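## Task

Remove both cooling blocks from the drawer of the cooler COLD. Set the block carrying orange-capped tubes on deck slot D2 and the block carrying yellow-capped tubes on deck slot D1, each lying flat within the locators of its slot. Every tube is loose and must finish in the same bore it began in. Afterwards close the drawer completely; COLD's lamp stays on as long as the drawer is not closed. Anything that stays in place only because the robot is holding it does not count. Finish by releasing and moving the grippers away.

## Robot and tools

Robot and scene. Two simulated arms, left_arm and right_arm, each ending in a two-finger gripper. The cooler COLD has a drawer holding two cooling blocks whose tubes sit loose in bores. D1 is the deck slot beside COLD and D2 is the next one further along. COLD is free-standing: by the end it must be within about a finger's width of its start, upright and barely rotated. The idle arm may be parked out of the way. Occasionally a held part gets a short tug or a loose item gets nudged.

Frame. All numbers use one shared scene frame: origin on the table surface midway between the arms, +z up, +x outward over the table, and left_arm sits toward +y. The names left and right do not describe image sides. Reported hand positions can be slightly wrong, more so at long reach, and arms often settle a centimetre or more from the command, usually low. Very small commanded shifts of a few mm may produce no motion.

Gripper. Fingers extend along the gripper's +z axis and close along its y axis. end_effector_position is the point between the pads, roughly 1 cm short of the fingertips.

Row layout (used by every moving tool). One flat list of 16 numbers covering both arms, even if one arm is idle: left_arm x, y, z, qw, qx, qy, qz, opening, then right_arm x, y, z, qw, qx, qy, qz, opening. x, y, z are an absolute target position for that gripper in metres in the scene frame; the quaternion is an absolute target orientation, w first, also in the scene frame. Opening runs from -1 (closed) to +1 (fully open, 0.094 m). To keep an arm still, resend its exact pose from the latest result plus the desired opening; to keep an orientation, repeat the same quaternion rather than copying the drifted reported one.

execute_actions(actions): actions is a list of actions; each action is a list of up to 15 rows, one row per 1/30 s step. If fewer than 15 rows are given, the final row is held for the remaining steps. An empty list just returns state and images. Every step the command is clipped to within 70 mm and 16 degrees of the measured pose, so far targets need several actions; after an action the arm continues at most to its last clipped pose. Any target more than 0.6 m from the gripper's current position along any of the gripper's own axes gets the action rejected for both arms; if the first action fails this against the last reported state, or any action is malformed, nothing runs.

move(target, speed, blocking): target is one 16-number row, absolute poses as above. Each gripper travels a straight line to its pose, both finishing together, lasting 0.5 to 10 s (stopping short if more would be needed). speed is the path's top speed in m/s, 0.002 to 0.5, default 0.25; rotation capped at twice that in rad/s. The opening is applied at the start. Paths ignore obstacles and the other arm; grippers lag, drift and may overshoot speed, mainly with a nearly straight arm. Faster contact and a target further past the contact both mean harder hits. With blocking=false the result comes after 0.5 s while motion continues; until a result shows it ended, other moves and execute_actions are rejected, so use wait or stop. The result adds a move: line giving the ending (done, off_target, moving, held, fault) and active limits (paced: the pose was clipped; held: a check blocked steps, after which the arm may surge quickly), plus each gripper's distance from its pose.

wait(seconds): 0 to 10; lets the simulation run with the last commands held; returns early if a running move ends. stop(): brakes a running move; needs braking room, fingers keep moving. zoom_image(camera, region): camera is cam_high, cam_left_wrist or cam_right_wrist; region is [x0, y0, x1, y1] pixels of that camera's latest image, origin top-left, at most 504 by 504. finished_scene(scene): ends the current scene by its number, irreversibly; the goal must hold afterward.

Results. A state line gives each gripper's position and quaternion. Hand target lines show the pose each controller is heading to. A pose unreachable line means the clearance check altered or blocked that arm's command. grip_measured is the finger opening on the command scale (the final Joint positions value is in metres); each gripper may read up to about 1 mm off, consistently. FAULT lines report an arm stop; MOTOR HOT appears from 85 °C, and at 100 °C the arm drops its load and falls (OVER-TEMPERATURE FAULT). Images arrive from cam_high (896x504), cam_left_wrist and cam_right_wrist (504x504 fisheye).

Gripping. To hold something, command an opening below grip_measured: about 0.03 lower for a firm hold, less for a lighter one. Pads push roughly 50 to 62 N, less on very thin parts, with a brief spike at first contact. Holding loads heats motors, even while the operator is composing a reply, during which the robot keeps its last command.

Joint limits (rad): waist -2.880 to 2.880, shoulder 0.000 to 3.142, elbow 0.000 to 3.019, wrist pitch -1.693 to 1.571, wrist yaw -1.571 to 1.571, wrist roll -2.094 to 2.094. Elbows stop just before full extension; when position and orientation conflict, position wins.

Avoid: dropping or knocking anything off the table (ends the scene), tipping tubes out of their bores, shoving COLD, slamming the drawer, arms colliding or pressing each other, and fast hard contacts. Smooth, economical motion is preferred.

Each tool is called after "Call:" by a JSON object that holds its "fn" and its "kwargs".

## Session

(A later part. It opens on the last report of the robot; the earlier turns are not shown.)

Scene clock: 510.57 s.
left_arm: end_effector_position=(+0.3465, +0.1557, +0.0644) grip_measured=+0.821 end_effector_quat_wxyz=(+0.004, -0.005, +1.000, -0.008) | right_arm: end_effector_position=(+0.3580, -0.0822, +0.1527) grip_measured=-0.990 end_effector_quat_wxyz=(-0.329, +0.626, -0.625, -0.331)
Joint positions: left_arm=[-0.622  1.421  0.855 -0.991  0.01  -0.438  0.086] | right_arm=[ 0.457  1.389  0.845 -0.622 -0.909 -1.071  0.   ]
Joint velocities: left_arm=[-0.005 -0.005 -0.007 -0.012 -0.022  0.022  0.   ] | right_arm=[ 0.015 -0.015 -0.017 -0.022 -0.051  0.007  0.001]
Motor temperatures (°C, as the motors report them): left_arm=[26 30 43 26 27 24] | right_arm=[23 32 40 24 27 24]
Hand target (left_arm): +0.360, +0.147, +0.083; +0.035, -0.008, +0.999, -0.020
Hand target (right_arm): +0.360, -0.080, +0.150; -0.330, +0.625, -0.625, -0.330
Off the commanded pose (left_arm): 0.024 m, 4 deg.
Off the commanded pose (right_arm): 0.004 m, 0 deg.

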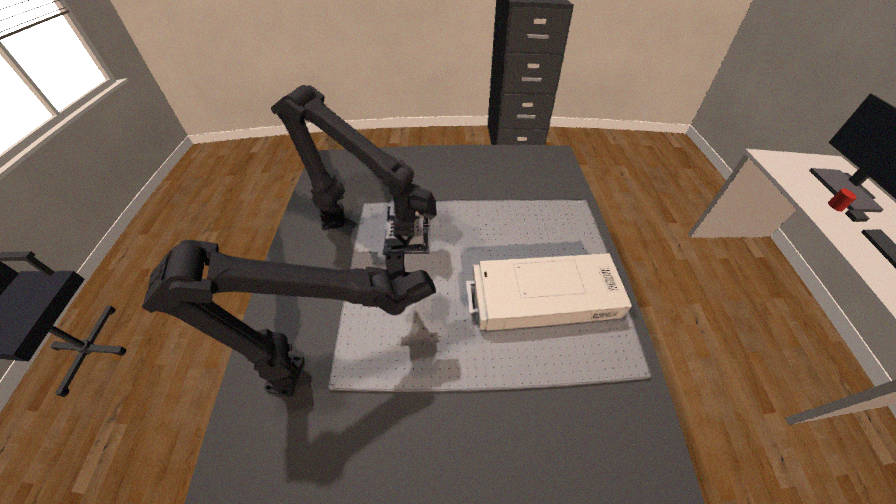

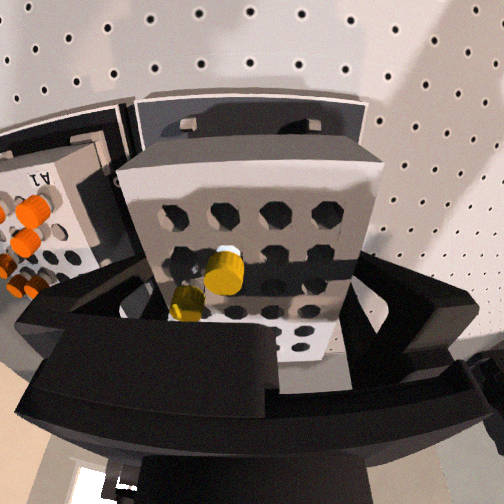

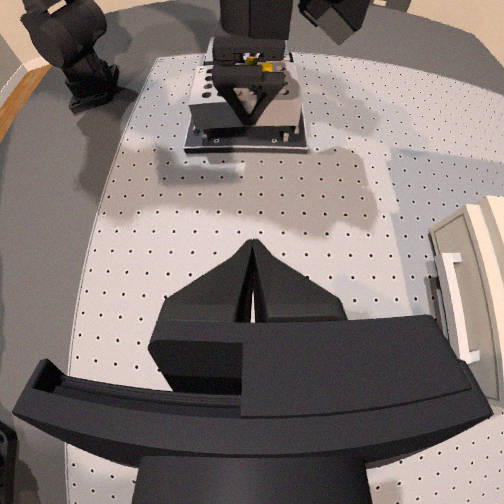

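Aligned. Lower.

Call:
{"fn": "execute_actions", "kwargs": {"actions": [[[0.361,0.147,0.075,0.033,-0.008,1,-0.018,0.7,0.36,-0.08,0.15,0.33,-0.625,0.625,0.33,-1]],[[0.36,0.148,0.067,0.03,-0.008,1,-0.016,0.7,0.36,-0.08,0.15,0.33,-0.625,0.625,0.33,-1]],[[0.358,0.149,0.058,0.025,-0.008,1,-0.012,0.7,0.36,-0.08,0.15,0.33,-0.625,0.625,0.33,-1]],[[0.354,0.151,0.048,0.015,-0.008,1,-0.008,0.7,0.36,-0.08,0.15,0.33,-0.625,0.625,0.33,-1]]]}}

Call:
{"fn": "zoom_image", "kwargs": {"camera": "cam_right_wrist", "region": [160,50,330,180]}}

Scene clock: 517.77 s.
left_arm: end_effector_position=(+0.3469, +0.1561, +0.0526) grip_measured=+0.821 end_effector_quat_wxyz=(+0.003, -0.006, +1.000, -0.005) | right_arm: end_effector_position=(+0.3580, -0.0822, +0.1527) grip_measured=-0.990 end_effector_quat_wxyz=(-0.329, +0.626, -0.625, -0.331)
Joint positions: left_arm=[-0.622  1.444  0.842 -0.959  0.007 -0.439  0.086] | right_arm=[ 0.457  1.389  0.845 -0.622 -0.909 -1.071  0.   ]
Joint velocities: left_arm=[ 0.005 -0.005  0.007  0.012 -0.037 -0.037 -0.   ] | right_arm=[-0.015  0.005 -0.007 -0.002  0.037 -0.022 -0.   ]
Motor temperatures (°C, as the motors report them): left_arm=[26 30 43 26 27 24] | right_arm=[23 31 39 24 27 24]
Hand target (left_arm): +0.354, +0.151, +0.048; +0.015, -0.008, +1.000, -0.008
Hand target (right_arm): +0.360, -0.080, +0.150; -0.330, +0.625, -0.625, -0.330
Off the commanded pose (left_arm): 0.010 m, 1 deg.
Off the commanded pose (right_arm): 0.004 m, 0 deg.

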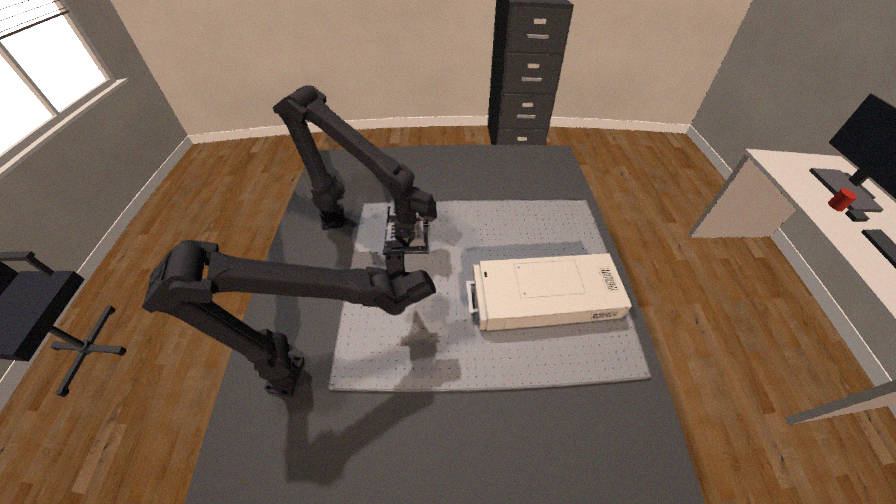

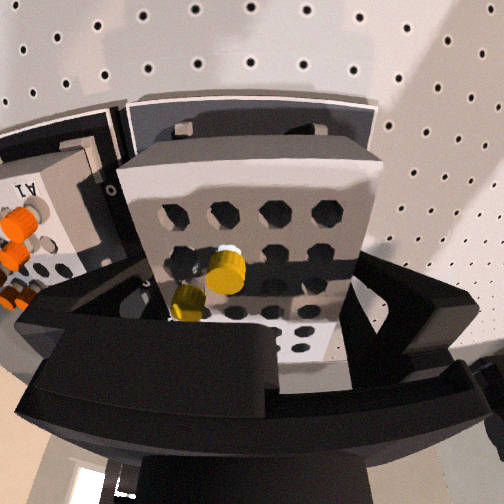

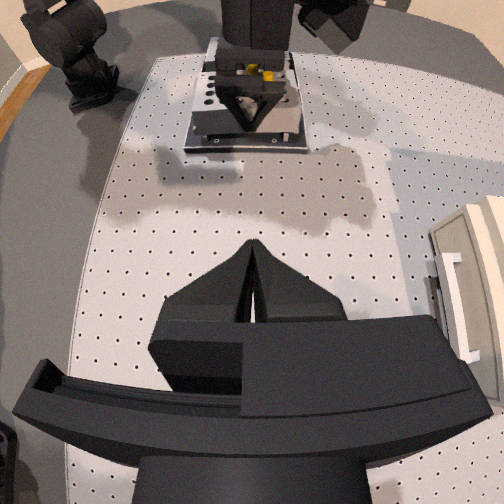

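Region (160, 50, 330, 180) of cam_right_wrist's 504x504 image, scaled by 2.965, with more detail than that image has; it fills the top 385 rows of this view, and the rest is white.

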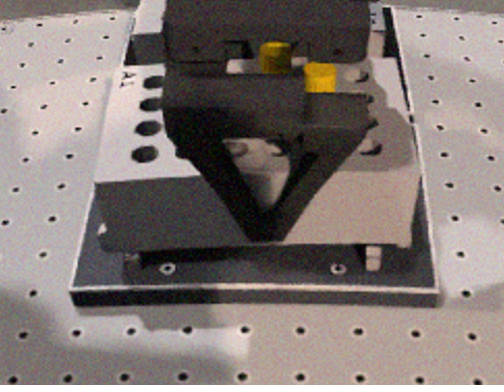

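Call:
{"fn": "execute_actions", "kwargs": {"actions": [[[0.345,0.153,0.062,0.01,-0.008,1,-0.008,0.7,0.36,-0.08,0.15,0.33,-0.625,0.625,0.33,-1]],[[0.339,0.153,0.056,0.005,-0.008,1,-0.005,0.7,0.36,-0.08,0.15,0.33,-0.625,0.625,0.33,-1]],[[0.339,0.153,0.045,0.005,-0.008,1,-0.005,0.7,0.36,-0.08,0.15,0.33,-0.625,0.625,0.33,-1]]]}}

Call:
{"fn": "zoom_image", "kwargs": {"camera": "cam_right_wrist", "region": [160,50,330,180]}}

Scene clock: 525.60 s.
left_arm: end_effector_position=(+0.3455, +0.1567, +0.0520) grip_measured=+0.821 end_effector_quat_wxyz=(+0.005, -0.009, +1.000, -0.006) | right_arm: end_effector_position=(+0.3580, -0.0822, +0.1527) grip_measured=-0.990 end_effector_quat_wxyz=(-0.329, +0.626, -0.625, -0.331)
Joint positions: left_arm=[-0.622  1.439  0.835 -0.953  0.008 -0.446  0.086] | right_arm=[ 0.457  1.389  0.845 -0.622 -0.909 -1.071  0.   ]
Joint velocities: left_arm=[ 0.015 -0.024 -0.027 -0.002  0.037 -0.081 -0.001] | right_arm=[-0.015 -0.015 -0.022 -0.022  0.022 -0.051  0.   ]
Motor temperatures (°C, as the motors report them): left_arm=[26 30 42 26 27 24] | right_arm=[23 31 39 24 27 24]
Hand target (left_arm): +0.339, +0.153, +0.045; +0.005, -0.008, +1.000, -0.005
Hand target (right_arm): +0.360, -0.080, +0.150; -0.330, +0.625, -0.625, -0.330
Off the commanded pose (left_arm): 0.010 m, 0 deg.
Off the commanded pose (right_arm): 0.004 m, 0 deg.

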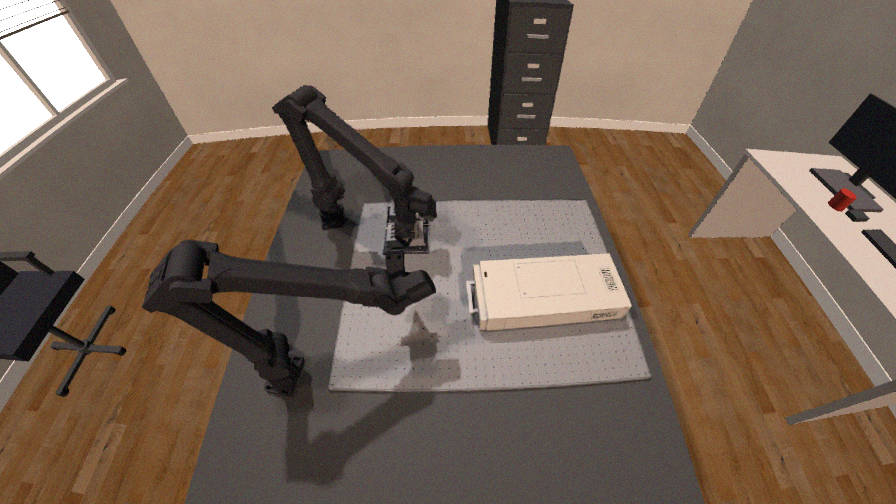

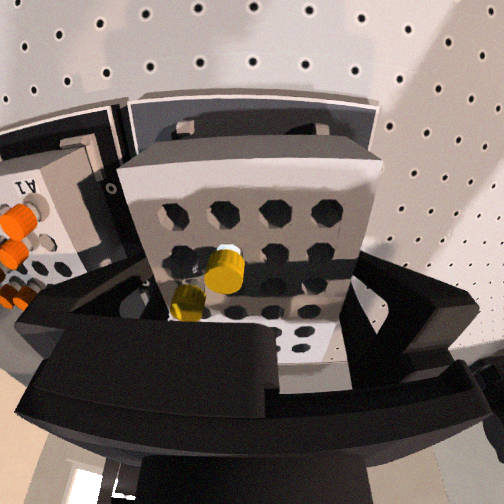

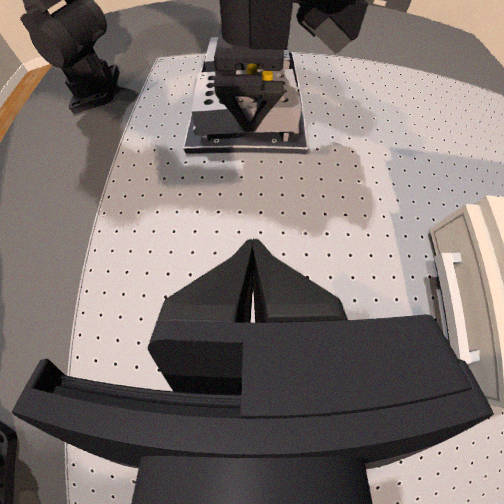

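Region (160, 50, 330, 180) of cam_right_wrist's 504x504 image, scaled by 2.965, with more detail than that image has; it fills the top 385 rows of this view, and the rest is white.

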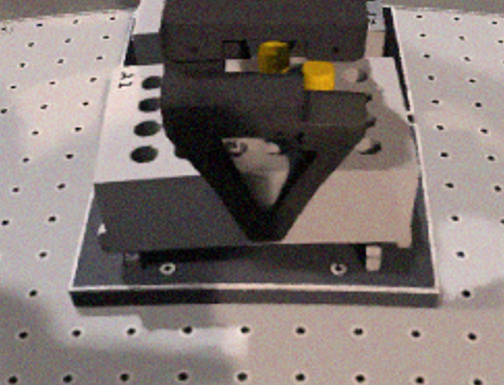

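Call:
{"fn": "execute_actions", "kwargs": {"actions": [[[0.346,0.153,0.068,0.015,0.006,1,-0.01,0.7,0.36,-0.08,0.15,0.33,-0.625,0.625,0.33,-1]],[[0.342,0.153,0.066,0.015,0.018,1,-0.01,0.7,0.36,-0.08,0.15,0.33,-0.625,0.625,0.33,-1]],[[0.34,0.153,0.055,0.008,0.018,1,-0.005,0.7,0.36,-0.08,0.15,0.33,-0.625,0.625,0.33,-1]],[[0.34,0.153,0.045,0.005,0.018,1,-0.005,0.7,0.36,-0.08,0.15,0.33,-0.625,0.625,0.33,-1]]]}}

Call:
{"fn": "zoom_image", "kwargs": {"camera": "cam_right_wrist", "region": [160,50,330,180]}}

Scene clock: 534.87 s.
left_arm: end_effector_position=(+0.3447, +0.1557, +0.0522) grip_measured=+0.821 end_effector_quat_wxyz=(+0.007, +0.005, +1.000, -0.007) | right_arm: end_effector_position=(+0.3580, -0.0822, +0.1527) grip_measured=-0.990 end_effector_quat_wxyz=(-0.329, +0.626, -0.625, -0.331)
Joint positions: left_arm=[-0.626  1.434  0.83  -0.948  0.008 -0.422  0.086] | right_arm=[ 0.457  1.389  0.845 -0.622 -0.909 -1.071  0.   ]
Joint velocities: left_arm=[-0.005  0.005  0.007  0.017 -0.037 -0.007  0.   ] | right_arm=[-0.005 -0.024 -0.007  0.007 -0.081  0.051 -0.002]
Motor temperatures (°C, as the motors report them): left_arm=[26 29 42 26 27 24] | right_arm=[23 31 38 24 27 24]
Hand target (left_arm): +0.340, +0.153, +0.045; +0.005, +0.018, +1.000, -0.005
Hand target (right_arm): +0.360, -0.080, +0.150; -0.330, +0.625, -0.625, -0.330
Off the commanded pose (left_arm): 0.009 m, 2 deg.
Off the commanded pose (right_arm): 0.004 m, 0 deg.

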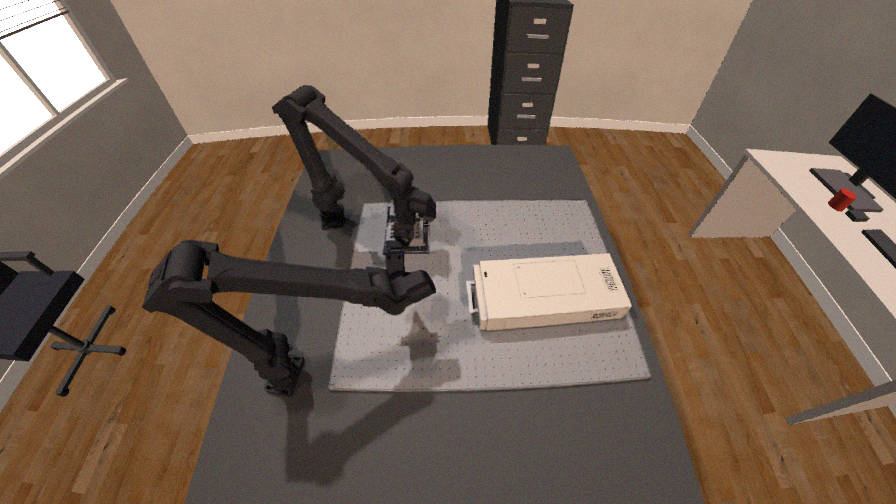

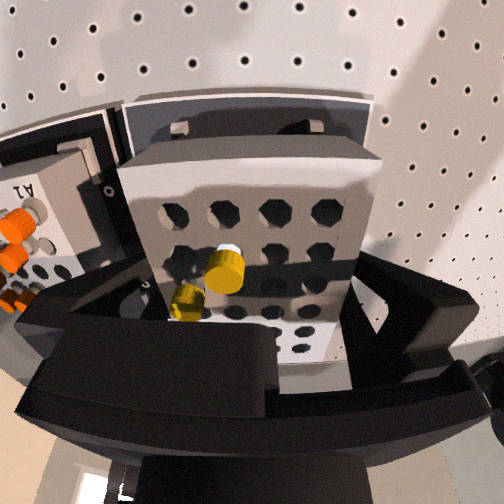

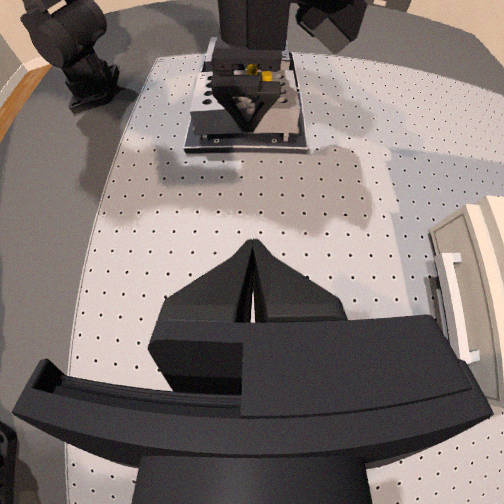

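Region (160, 50, 330, 180) of cam_right_wrist's 504x504 image, scaled by 2.965, with more detail than that image has; it fills the top 385 rows of this view, and the rest is white.

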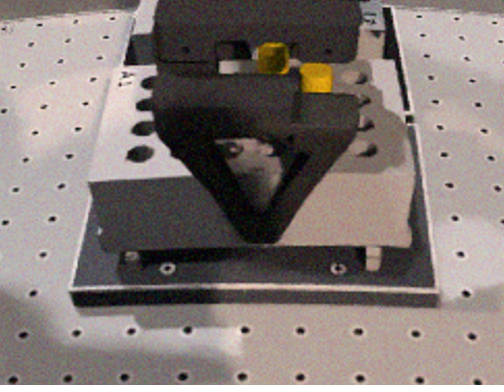

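Call:
{"fn": "execute_actions", "kwargs": {"actions": [[[0.34,0.155,0.066,0.015,0.012,1,-0.01,0.7,0.36,-0.08,0.15,0.33,-0.625,0.625,0.33,-1]],[[0.34,0.161,0.066,0.015,0.012,1,-0.01,0.7,0.36,-0.08,0.15,0.33,-0.625,0.625,0.33,-1]],[[0.34,0.161,0.055,0.01,0.012,1,-0.005,0.7,0.36,-0.08,0.15,0.33,-0.625,0.625,0.33,-1]],[[0.34,0.161,0.044,0.005,0.012,1,-0.005,0.7,0.36,-0.08,0.15,0.33,-0.625,0.625,0.33,-1]]]}}

Call:
{"fn": "zoom_image", "kwargs": {"camera": "cam_right_wrist", "region": [160,50,330,180]}}

Scene clock: 561.37 s.
left_arm: end_effector_position=(+0.3443, +0.1559, +0.0522) grip_measured=+0.821 end_effector_quat_wxyz=(+0.010, +0.011, +1.000, -0.010) | right_arm: end_effector_position=(+0.3580, -0.0822, +0.1527) grip_measured=-0.990 end_effector_quat_wxyz=(-0.329, +0.626, -0.625, -0.331)
Joint positions: left_arm=[-0.625  1.429  0.824 -0.94   0.01  -0.407  0.086] | right_arm=[ 0.457  1.389  0.845 -0.622 -0.909 -1.071  0.   ]
Joint velocities: left_arm=[ 0.005  0.005  0.017 -0.012  0.022  0.007  0.   ] | right_arm=[-0.015  0.005 -0.017 -0.007 -0.066 -0.007 -0.001]
Motor temperatures (°C, as the motors report them): left_arm=[26 29 41 26 27 24] | right_arm=[23 31 38 24 27 24]
Hand target (left_arm): +0.340, +0.161, +0.044; +0.005, +0.012, +1.000, -0.005
Hand target (right_arm): +0.360, -0.080, +0.150; -0.330, +0.625, -0.625, -0.330
Off the commanded pose (left_arm): 0.011 m, 1 deg.
Off the commanded pose (right_arm): 0.004 m, 0 deg.

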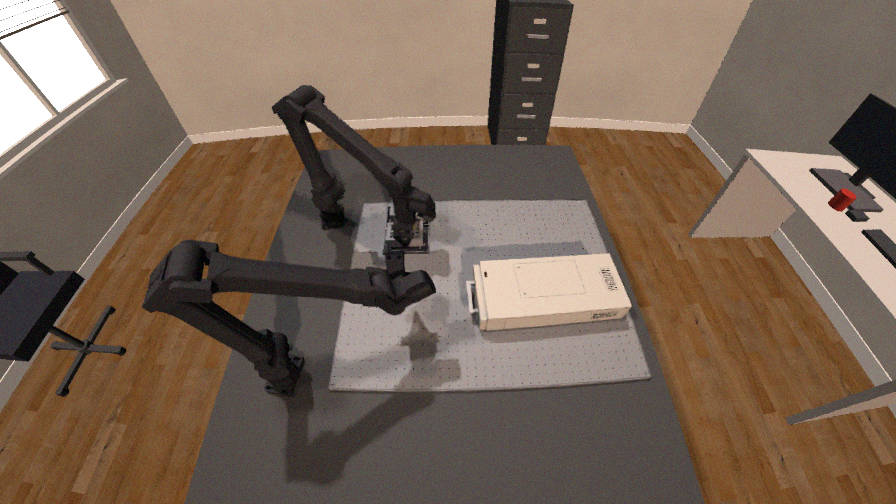

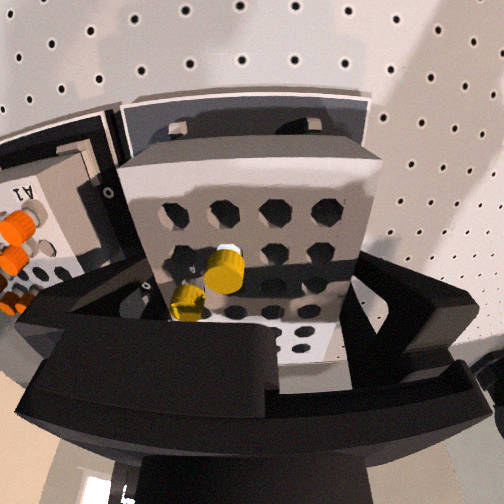

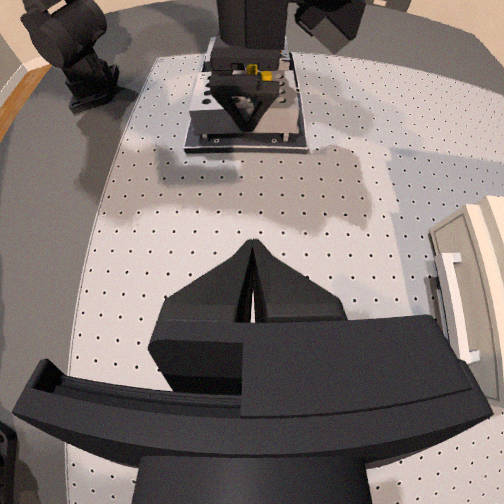

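Region (160, 50, 330, 180) of cam_right_wrist's 504x504 image, scaled by 2.965, with more detail than that image has; it fills the top 385 rows of this view, and the rest is white.

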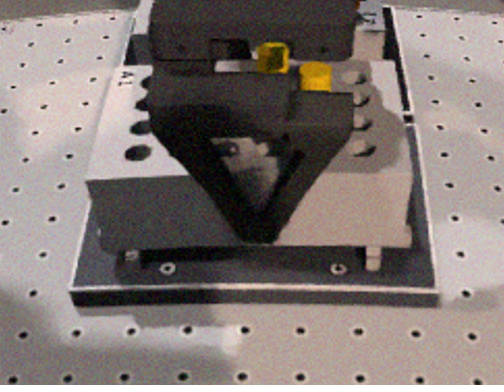

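Didn't move; use a larger push.

Call:
{"fn": "execute_actions", "kwargs": {"actions": [[[0.34,0.158,0.075,0.015,0.012,1,-0.01,0.7,0.36,-0.08,0.15,0.33,-0.625,0.625,0.33,-1]],[[0.338,0.17,0.075,0.015,0.012,1,-0.01,0.7,0.36,-0.08,0.15,0.33,-0.625,0.625,0.33,-1]],[[0.338,0.168,0.055,0.01,0.012,1,-0.005,0.7,0.36,-0.08,0.15,0.33,-0.625,0.625,0.33,-1]],[[0.338,0.166,0.044,0.005,0.012,1,-0.005,0.7,0.36,-0.08,0.15,0.33,-0.625,0.625,0.33,-1]]]}}

Call:
{"fn": "zoom_image", "kwargs": {"camera": "cam_right_wrist", "region": [160,50,330,180]}}

Scene clock: 571.70 s.
left_arm: end_effector_position=(+0.3303, +0.1717, +0.0485) grip_measured=+0.820 end_effector_quat_wxyz=(-0.008, +0.008, +1.000, +0.002) | right_arm: end_effector_position=(+0.3580, -0.0822, +0.1527) grip_measured=-0.990 end_effector_quat_wxyz=(-0.329, +0.626, -0.625, -0.331)
Joint positions: left_arm=[-0.603  1.413  0.797 -0.971  0.003 -0.393  0.086] | right_arm=[ 0.457  1.389  0.845 -0.622 -0.909 -1.071  0.   ]
Joint velocities: left_arm=[-0.005 -0.005  0.017 -0.007 -0.037 -0.066 -0.   ] | right_arm=[ 0.005 -0.005 -0.007  0.017 -0.022 -0.037  0.001]
Motor temperatures (°C, as the motors report them): left_arm=[26 29 41 26 27 24] | right_arm=[23 31 38 24 27 24]
Hand target (left_arm): +0.338, +0.166, +0.045; +0.005, +0.012, +1.000, -0.005
Hand target (right_arm): +0.360, -0.080, +0.150; -0.330, +0.625, -0.625, -0.330
Off the commanded pose (left_arm): 0.011 m, 2 deg.
Off the commanded pose (right_arm): 0.004 m, 0 deg.

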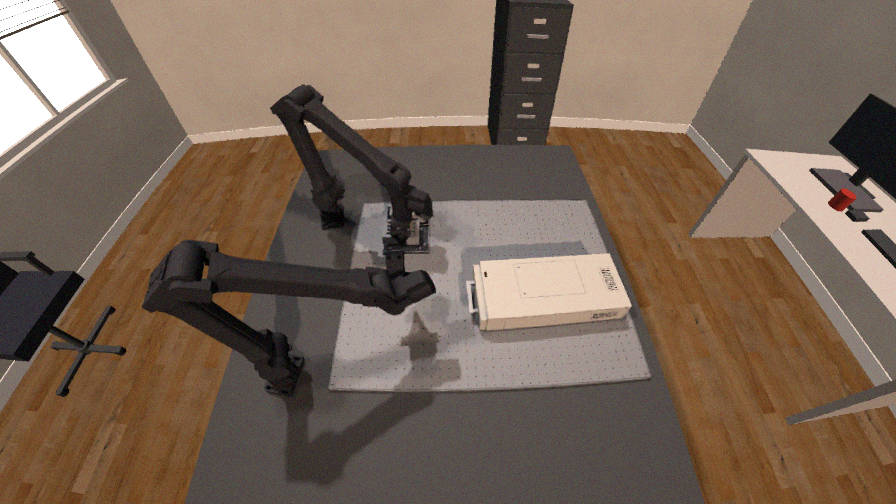

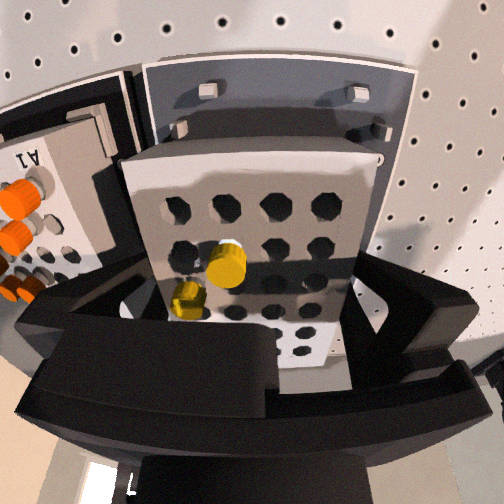

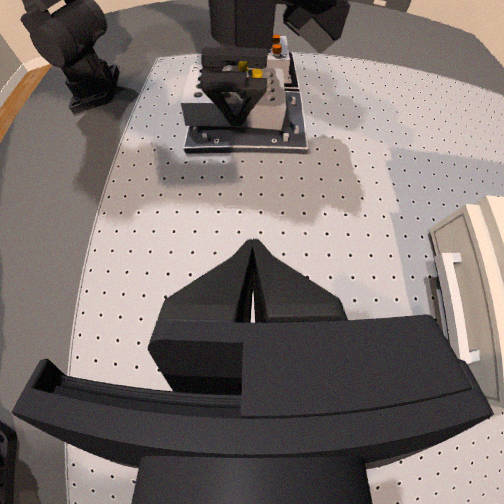

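Region (160, 50, 330, 180) of cam_right_wrist's 504x504 image, scaled by 2.965, with more detail than that image has; it fills the top 385 rows of this view, and the rest is white.

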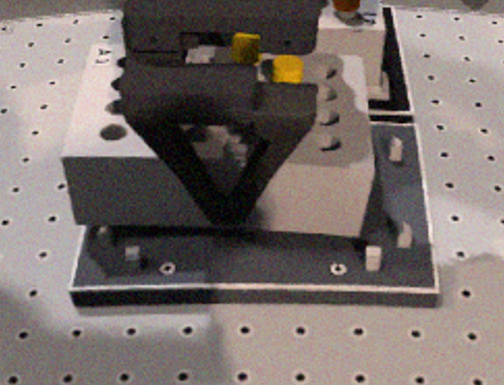

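Call:
{"fn": "execute_actions", "kwargs": {"actions": [[[0.345,0.162,0.062,0.02,0.012,1,-0.012,0.7,0.36,-0.08,0.15,0.33,-0.625,0.625,0.33,-1]],[[0.352,0.155,0.062,0.025,0.012,1,-0.012,0.7,0.36,-0.08,0.15,0.33,-0.625,0.625,0.33,-1]],[[0.352,0.155,0.058,0.025,0.012,1,-0.012,0.7,0.36,-0.08,0.15,0.33,-0.625,0.625,0.33,-1]]]}}

Call:
{"fn": "zoom_image", "kwargs": {"camera": "cam_right_wrist", "region": [160,50,330,180]}}

Scene clock: 579.77 s.
left_arm: end_effector_position=(+0.3303, +0.1712, +0.0488) grip_measured=+0.820 end_effector_quat_wxyz=(-0.007, +0.009, +1.000, +0.003) | right_arm: end_effector_position=(+0.3580, -0.0822, +0.1527) grip_measured=-0.990 end_effector_quat_wxyz=(-0.329, +0.626, -0.625, -0.331)
Joint positions: left_arm=[-0.605  1.413  0.797 -0.971  0.    -0.393  0.086] | right_arm=[ 0.457  1.389  0.845 -0.622 -0.909 -1.071  0.   ]
Joint velocities: left_arm=[-0.005  0.005  0.022 -0.002 -0.022 -0.007 -0.001] | right_arm=[-0.005 -0.015 -0.007 -0.012 -0.037 -0.022 -0.   ]
Motor temperatures (°C, as the motors report them): left_arm=[26 29 41 26 27 24] | right_arm=[23 31 38 24 27 24]
Hand target (left_arm): +0.351, +0.155, +0.060; +0.025, +0.012, +1.000, -0.013
Hand target (right_arm): +0.360, -0.080, +0.150; -0.330, +0.625, -0.625, -0.330
Off the commanded pose (left_arm): 0.029 m, 4 deg.
Off the commanded pose (right_arm): 0.004 m, 0 deg.

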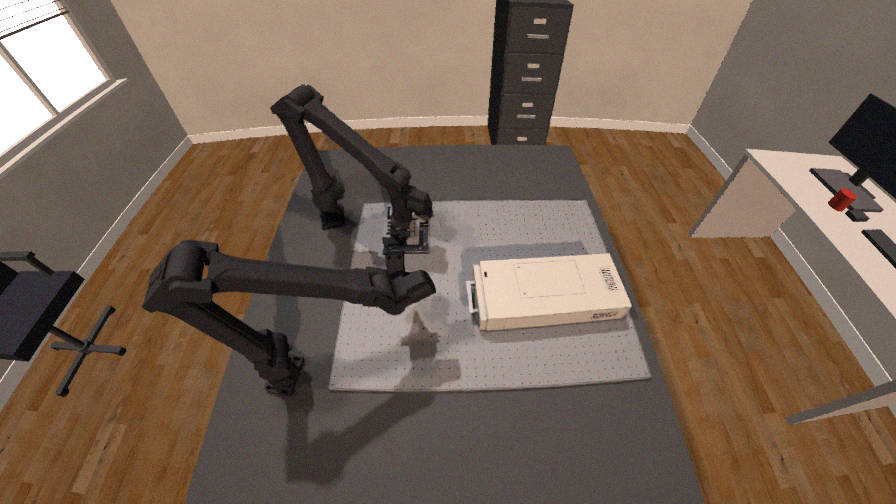

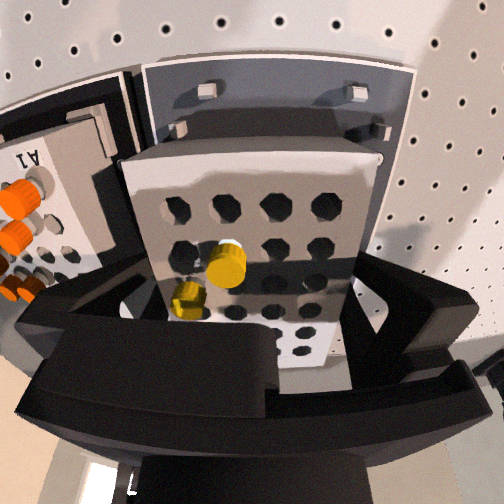

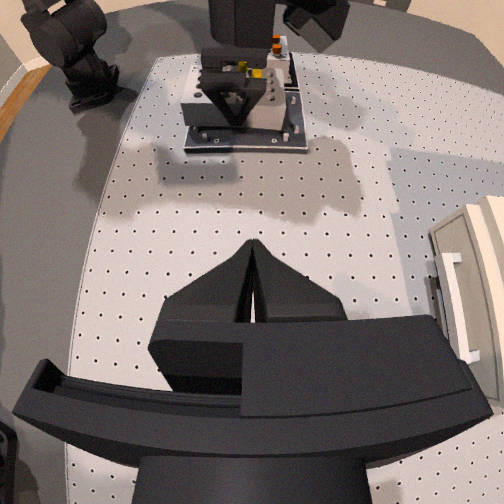

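Region (160, 50, 330, 180) of cam_right_wrist's 504x504 image, scaled by 2.965, with more detail than that image has; it fills the top 385 rows of this view, and the rest is white.

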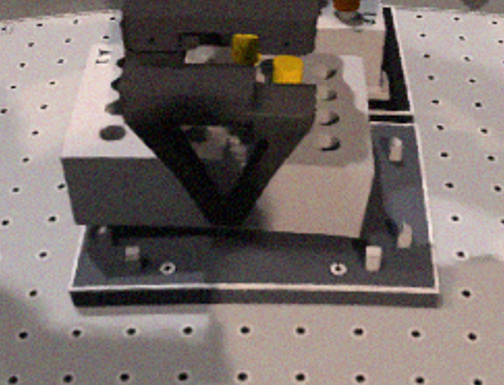

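Call:
{"fn": "execute_actions", "kwargs": {"actions": [[[0.358,0.148,0.06,0.04,0.012,1,-0.03,0.7,0.36,-0.08,0.15,0.33,-0.625,0.625,0.33,-1]],[[0.365,0.142,0.058,0.05,0.012,1,-0.035,0.7,0.36,-0.08,0.15,0.33,-0.625,0.625,0.33,-1]]]}}

Call:
{"fn": "zoom_image", "kwargs": {"camera": "cam_right_wrist", "region": [160,50,330,180]}}

Scene clock: 584.57 s.
left_arm: end_effector_position=(+0.3333, +0.1677, +0.0488) grip_measured=+0.820 end_effector_quat_wxyz=(-0.001, +0.005, +1.000, -0.004) | right_arm: end_effector_position=(+0.3580, -0.0822, +0.1527) grip_measured=-0.990 end_effector_quat_wxyz=(-0.329, +0.626, -0.625, -0.331)
Joint positions: left_arm=[-0.607  1.413  0.797 -0.954  0.008 -0.403  0.085] | right_arm=[ 0.457  1.389  0.845 -0.622 -0.909 -1.071  0.   ]
Joint velocities: left_arm=[-0.005 -0.024  0.007 -0.012 -0.007 -0.037  0.   ] | right_arm=[-0.015 -0.005 -0.002 -0.002 -0.022 -0.007 -0.   ]
Motor temperatures (°C, as the motors report them): left_arm=[26 29 42 26 27 24] | right_arm=[23 31 38 24 27 24]
Hand target (left_arm): +0.362, +0.143, +0.062; +0.049, +0.012, +0.998, -0.036
Hand target (right_arm): +0.360, -0.080, +0.150; -0.330, +0.625, -0.625, -0.330
Off the commanded pose (left_arm): 0.042 m, 7 deg.
Off the commanded pose (right_arm): 0.004 m, 0 deg.

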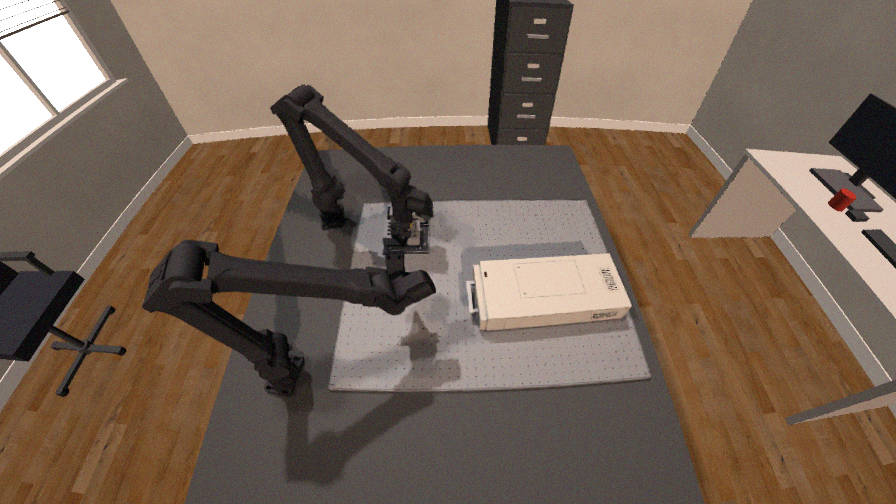

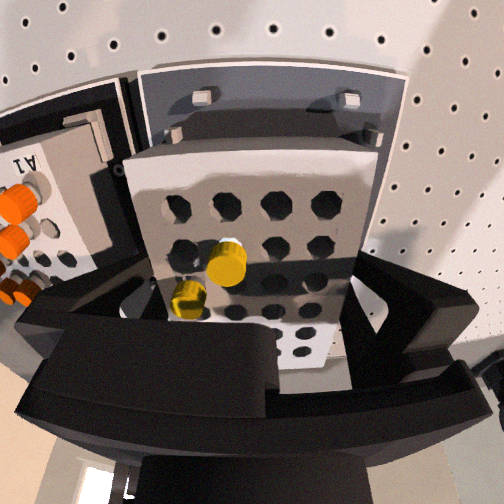

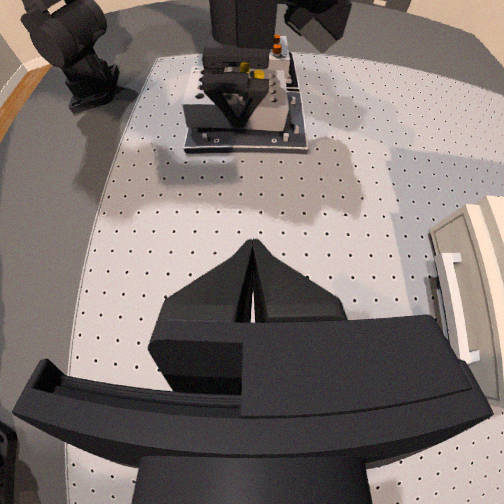

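Region (160, 50, 330, 180) of cam_right_wrist's 504x504 image, scaled by 2.965, with more detail than that image has; it fills the top 385 rows of this view, and the rest is white.

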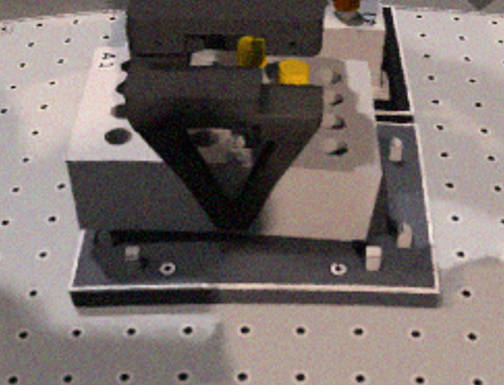

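Call:
{"fn": "execute_actions", "kwargs": {"actions": [[[0.365,0.135,0.056,0.06,0.012,1,-0.05,0.7,0.36,-0.08,0.15,0.33,-0.625,0.625,0.33,-1]],[[0.37,0.13,0.054,0.065,0.012,1,-0.055,0.7,0.36,-0.08,0.15,0.33,-0.625,0.625,0.33,-1]]]}}

Call:
{"fn": "zoom_image", "kwargs": {"camera": "cam_right_wrist", "region": [160,50,330,180]}}

Scene clock: 590.73 s.
left_arm: end_effector_position=(+0.3351, +0.1636, +0.0491) grip_measured=+0.819 end_effector_quat_wxyz=(+0.006, -0.011, +1.000, -0.012) | right_arm: end_effector_position=(+0.3580, -0.0822, +0.1527) grip_measured=-0.990 end_effector_quat_wxyz=(-0.329, +0.626, -0.625, -0.331)
Joint positions: left_arm=[-0.612  1.409  0.794 -0.936  0.017 -0.439  0.085] | right_arm=[ 0.457  1.389  0.845 -0.622 -0.909 -1.071  0.   ]
Joint velocities: left_arm=[-0.005 -0.005 -0.007  0.002 -0.022  0.081 -0.001] | right_arm=[-0.015  0.005 -0.002 -0.007 -0.007  0.051 -0.   ]
Motor temperatures (°C, as the motors report them): left_arm=[26 29 42 27 27 24] | right_arm=[23 31 38 24 27 24]
Hand target (left_arm): +0.366, +0.132, +0.060; +0.063, +0.013, +0.996, -0.055
Hand target (right_arm): +0.360, -0.080, +0.150; -0.330, +0.625, -0.625, -0.330
Off the commanded pose (left_arm): 0.049 m, 9 deg.
Off the commanded pose (right_arm): 0.004 m, 0 deg.

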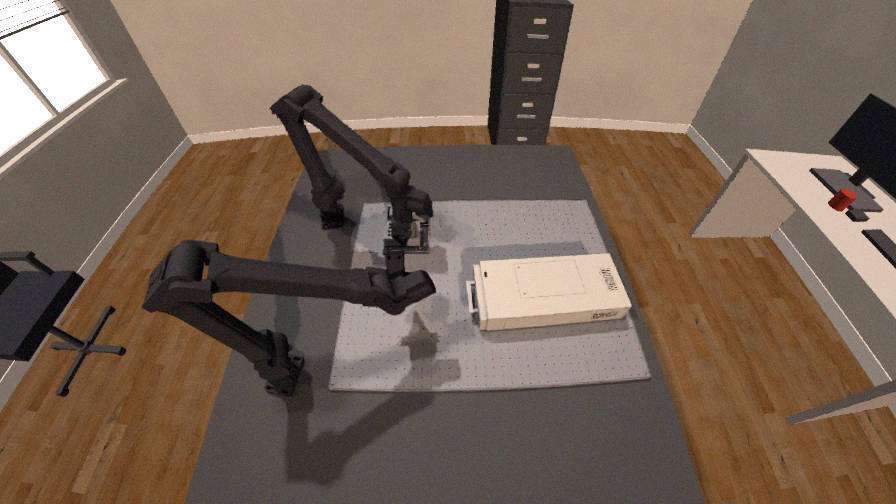

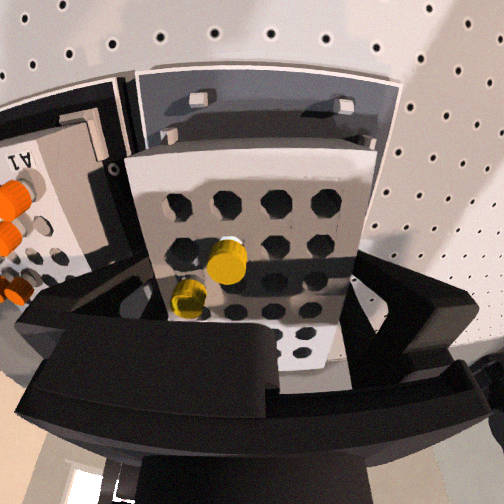

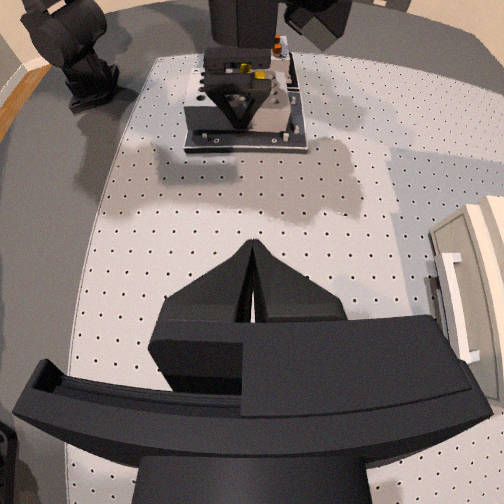

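Region (160, 50, 330, 180) of cam_right_wrist's 504x504 image, scaled by 2.965, with more detail than that image has; it fills the top 385 rows of this view, and the rest is white.

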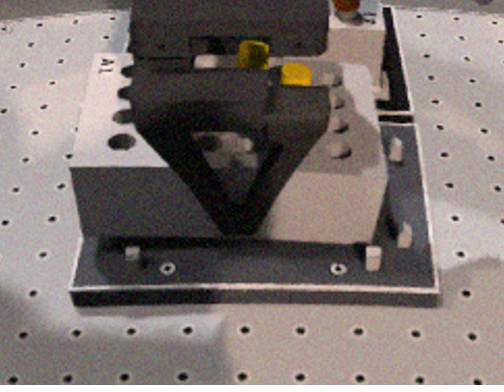

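Call:
{"fn": "execute_actions", "kwargs": {"actions": [[[0.345,0.155,0.10,0.04,0.01,1,-0.03,0.7,0.36,-0.08,0.15,0.33,-0.625,0.625,0.33,-1]],[[0.352,0.15,0.12,0.04,0.01,1,-0.03,0.7,0.36,-0.08,0.15,0.33,-0.625,0.625,0.33,-1]],[[0.356,0.146,0.11,0.04,0.01,1,-0.03,0.7,0.36,-0.08,0.15,0.33,-0.625,0.625,0.33,-1]],[[0.356,0.146,0.095,0.04,0.01,1,-0.03,0.7,0.36,-0.08,0.15,0.33,-0.625,0.625,0.33,-1]]]}}

Call:
{"fn": "zoom_image", "kwargs": {"camera": "cam_right_wrist", "region": [160,50,330,180]}}

Scene clock: 601.20 s.
left_arm: end_effector_position=(+0.3206, +0.1661, +0.0624) grip_measured=+0.819 end_effector_quat_wxyz=(-0.011, +0.004, +1.000, -0.005) | right_arm: end_effector_position=(+0.3580, -0.0822, +0.1527) grip_measured=-0.990 end_effector_quat_wxyz=(-0.329, +0.626, -0.625, -0.331)
Joint positions: left_arm=[-0.622  1.371  0.799 -1.014  0.018 -0.42   0.085] | right_arm=[ 0.457  1.389  0.845 -0.622 -0.909 -1.071  0.   ]
Joint velocities: left_arm=[-0.005 -0.015 -0.002 -0.017 -0.051  0.154 -0.001] | right_arm=[-0.005 -0.005  0.007  0.012  0.037  0.007  0.   ]
Motor temperatures (°C, as the motors report them): left_arm=[26 29 44 27 28 24] | right_arm=[23 31 38 24 27 24]
Hand target (left_arm): +0.353, +0.147, +0.097; +0.040, +0.010, +0.999, -0.030
Hand target (right_arm): +0.360, -0.080, +0.150; -0.330, +0.625, -0.625, -0.330
Off the commanded pose (left_arm): 0.052 m, 7 deg.
Off the commanded pose (right_arm): 0.004 m, 0 deg.

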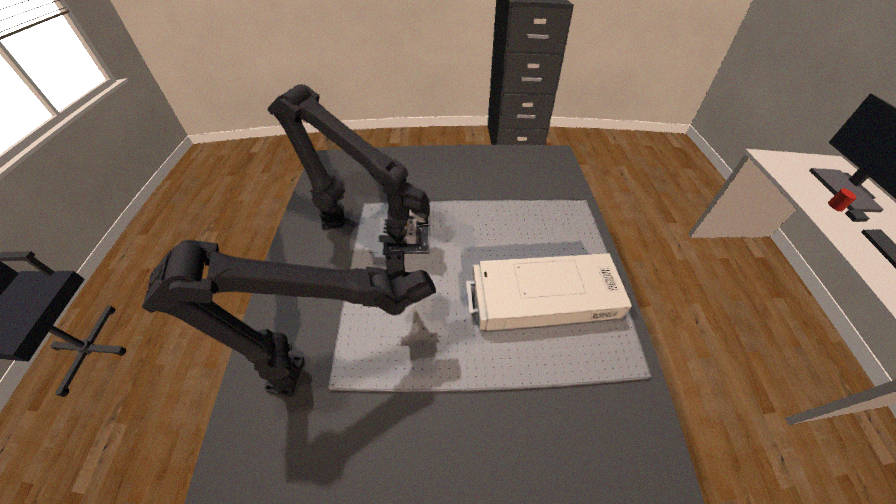

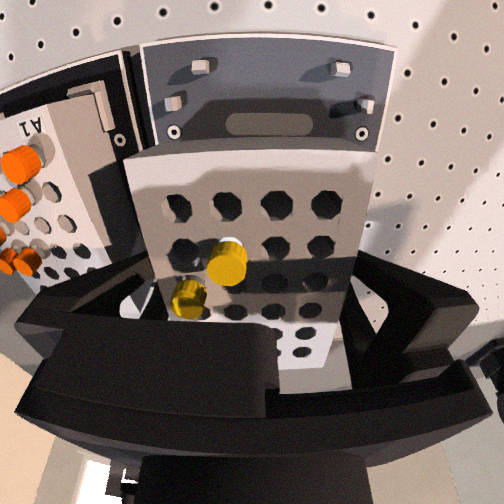

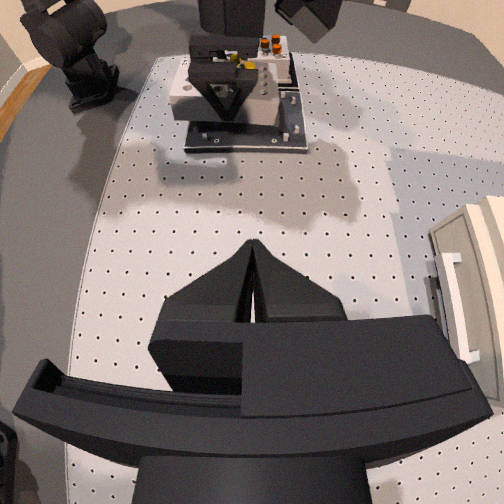

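Region (160, 50, 330, 180) of cam_right_wrist's 504x504 image, scaled by 2.965, with more detail than that image has; it fills the top 385 rows of this view, and the rest is white.

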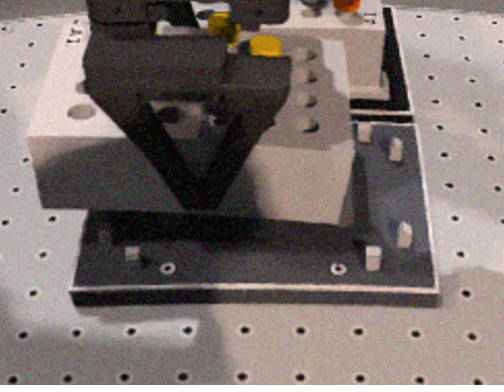

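Call:
{"fn": "execute_actions", "kwargs": {"actions": [[[0.372,0.14,0.115,0.06,0.01,1,-0.04,0.7,0.36,-0.08,0.15,0.33,-0.625,0.625,0.33,-1]],[[0.382,0.14,0.115,0.065,0.01,1,-0.04,0.7,0.36,-0.08,0.15,0.33,-0.625,0.625,0.33,-1]],[[0.382,0.14,0.105,0.065,0.01,1,-0.04,0.7,0.36,-0.08,0.15,0.33,-0.625,0.625,0.33,-1]]]}}

Scene clock: 607.13 s.
left_arm: end_effector_position=(+0.3397, +0.1573, +0.0666) grip_measured=+0.819 end_effector_quat_wxyz=(+0.006, +0.006, +1.000, -0.013) | right_arm: end_effector_position=(+0.3580, -0.0822, +0.1527) grip_measured=-0.990 end_effector_quat_wxyz=(-0.329, +0.626, -0.625, -0.331)
Joint positions: left_arm=[-0.622  1.395  0.835 -0.988  0.018 -0.417  0.085] | right_arm=[ 0.457  1.389  0.845 -0.622 -0.909 -1.071  0.   ]
Joint velocities: left_arm=[ 0.005 -0.005 -0.002 -0.007  0.007 -0.007  0.   ] | right_arm=[ 0.005 -0.005 -0.002 -0.017 -0.168  0.007  0.001]
Motor temperatures (°C, as the motors report them): left_arm=[26 29 45 27 27 24] | right_arm=[23 31 38 24 27 24]
Hand target (left_arm): +0.378, +0.142, +0.108; +0.065, +0.010, +0.997, -0.039
Hand target (right_arm): +0.360, -0.080, +0.150; -0.330, +0.625, -0.625, -0.330
Off the commanded pose (left_arm): 0.060 m, 7 deg.
Off the commanded pose (right_arm): 0.004 m, 0 deg.

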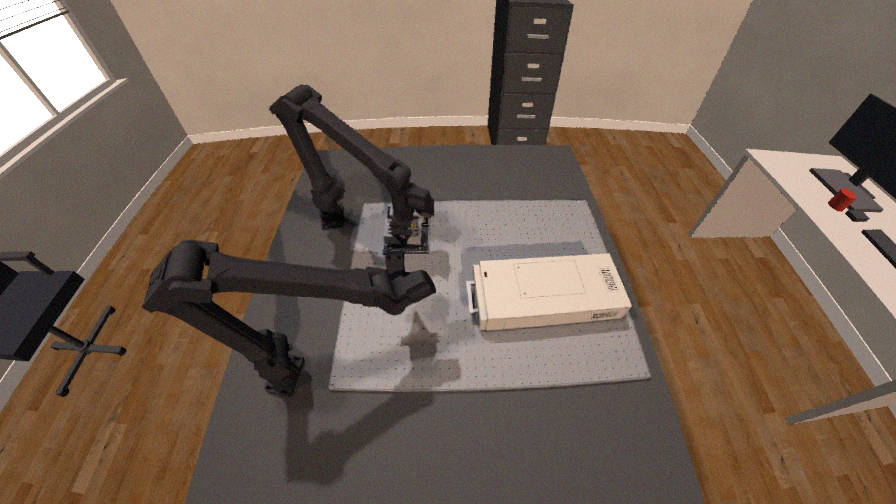

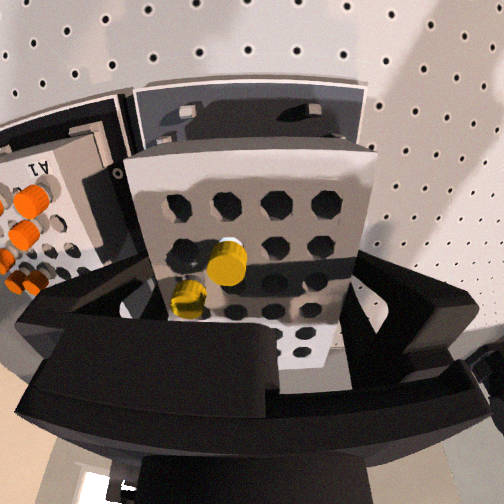

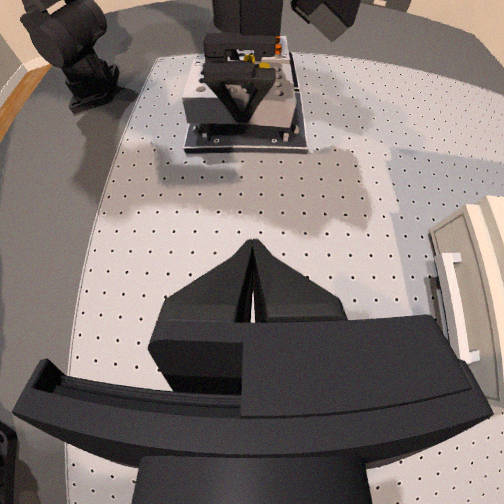

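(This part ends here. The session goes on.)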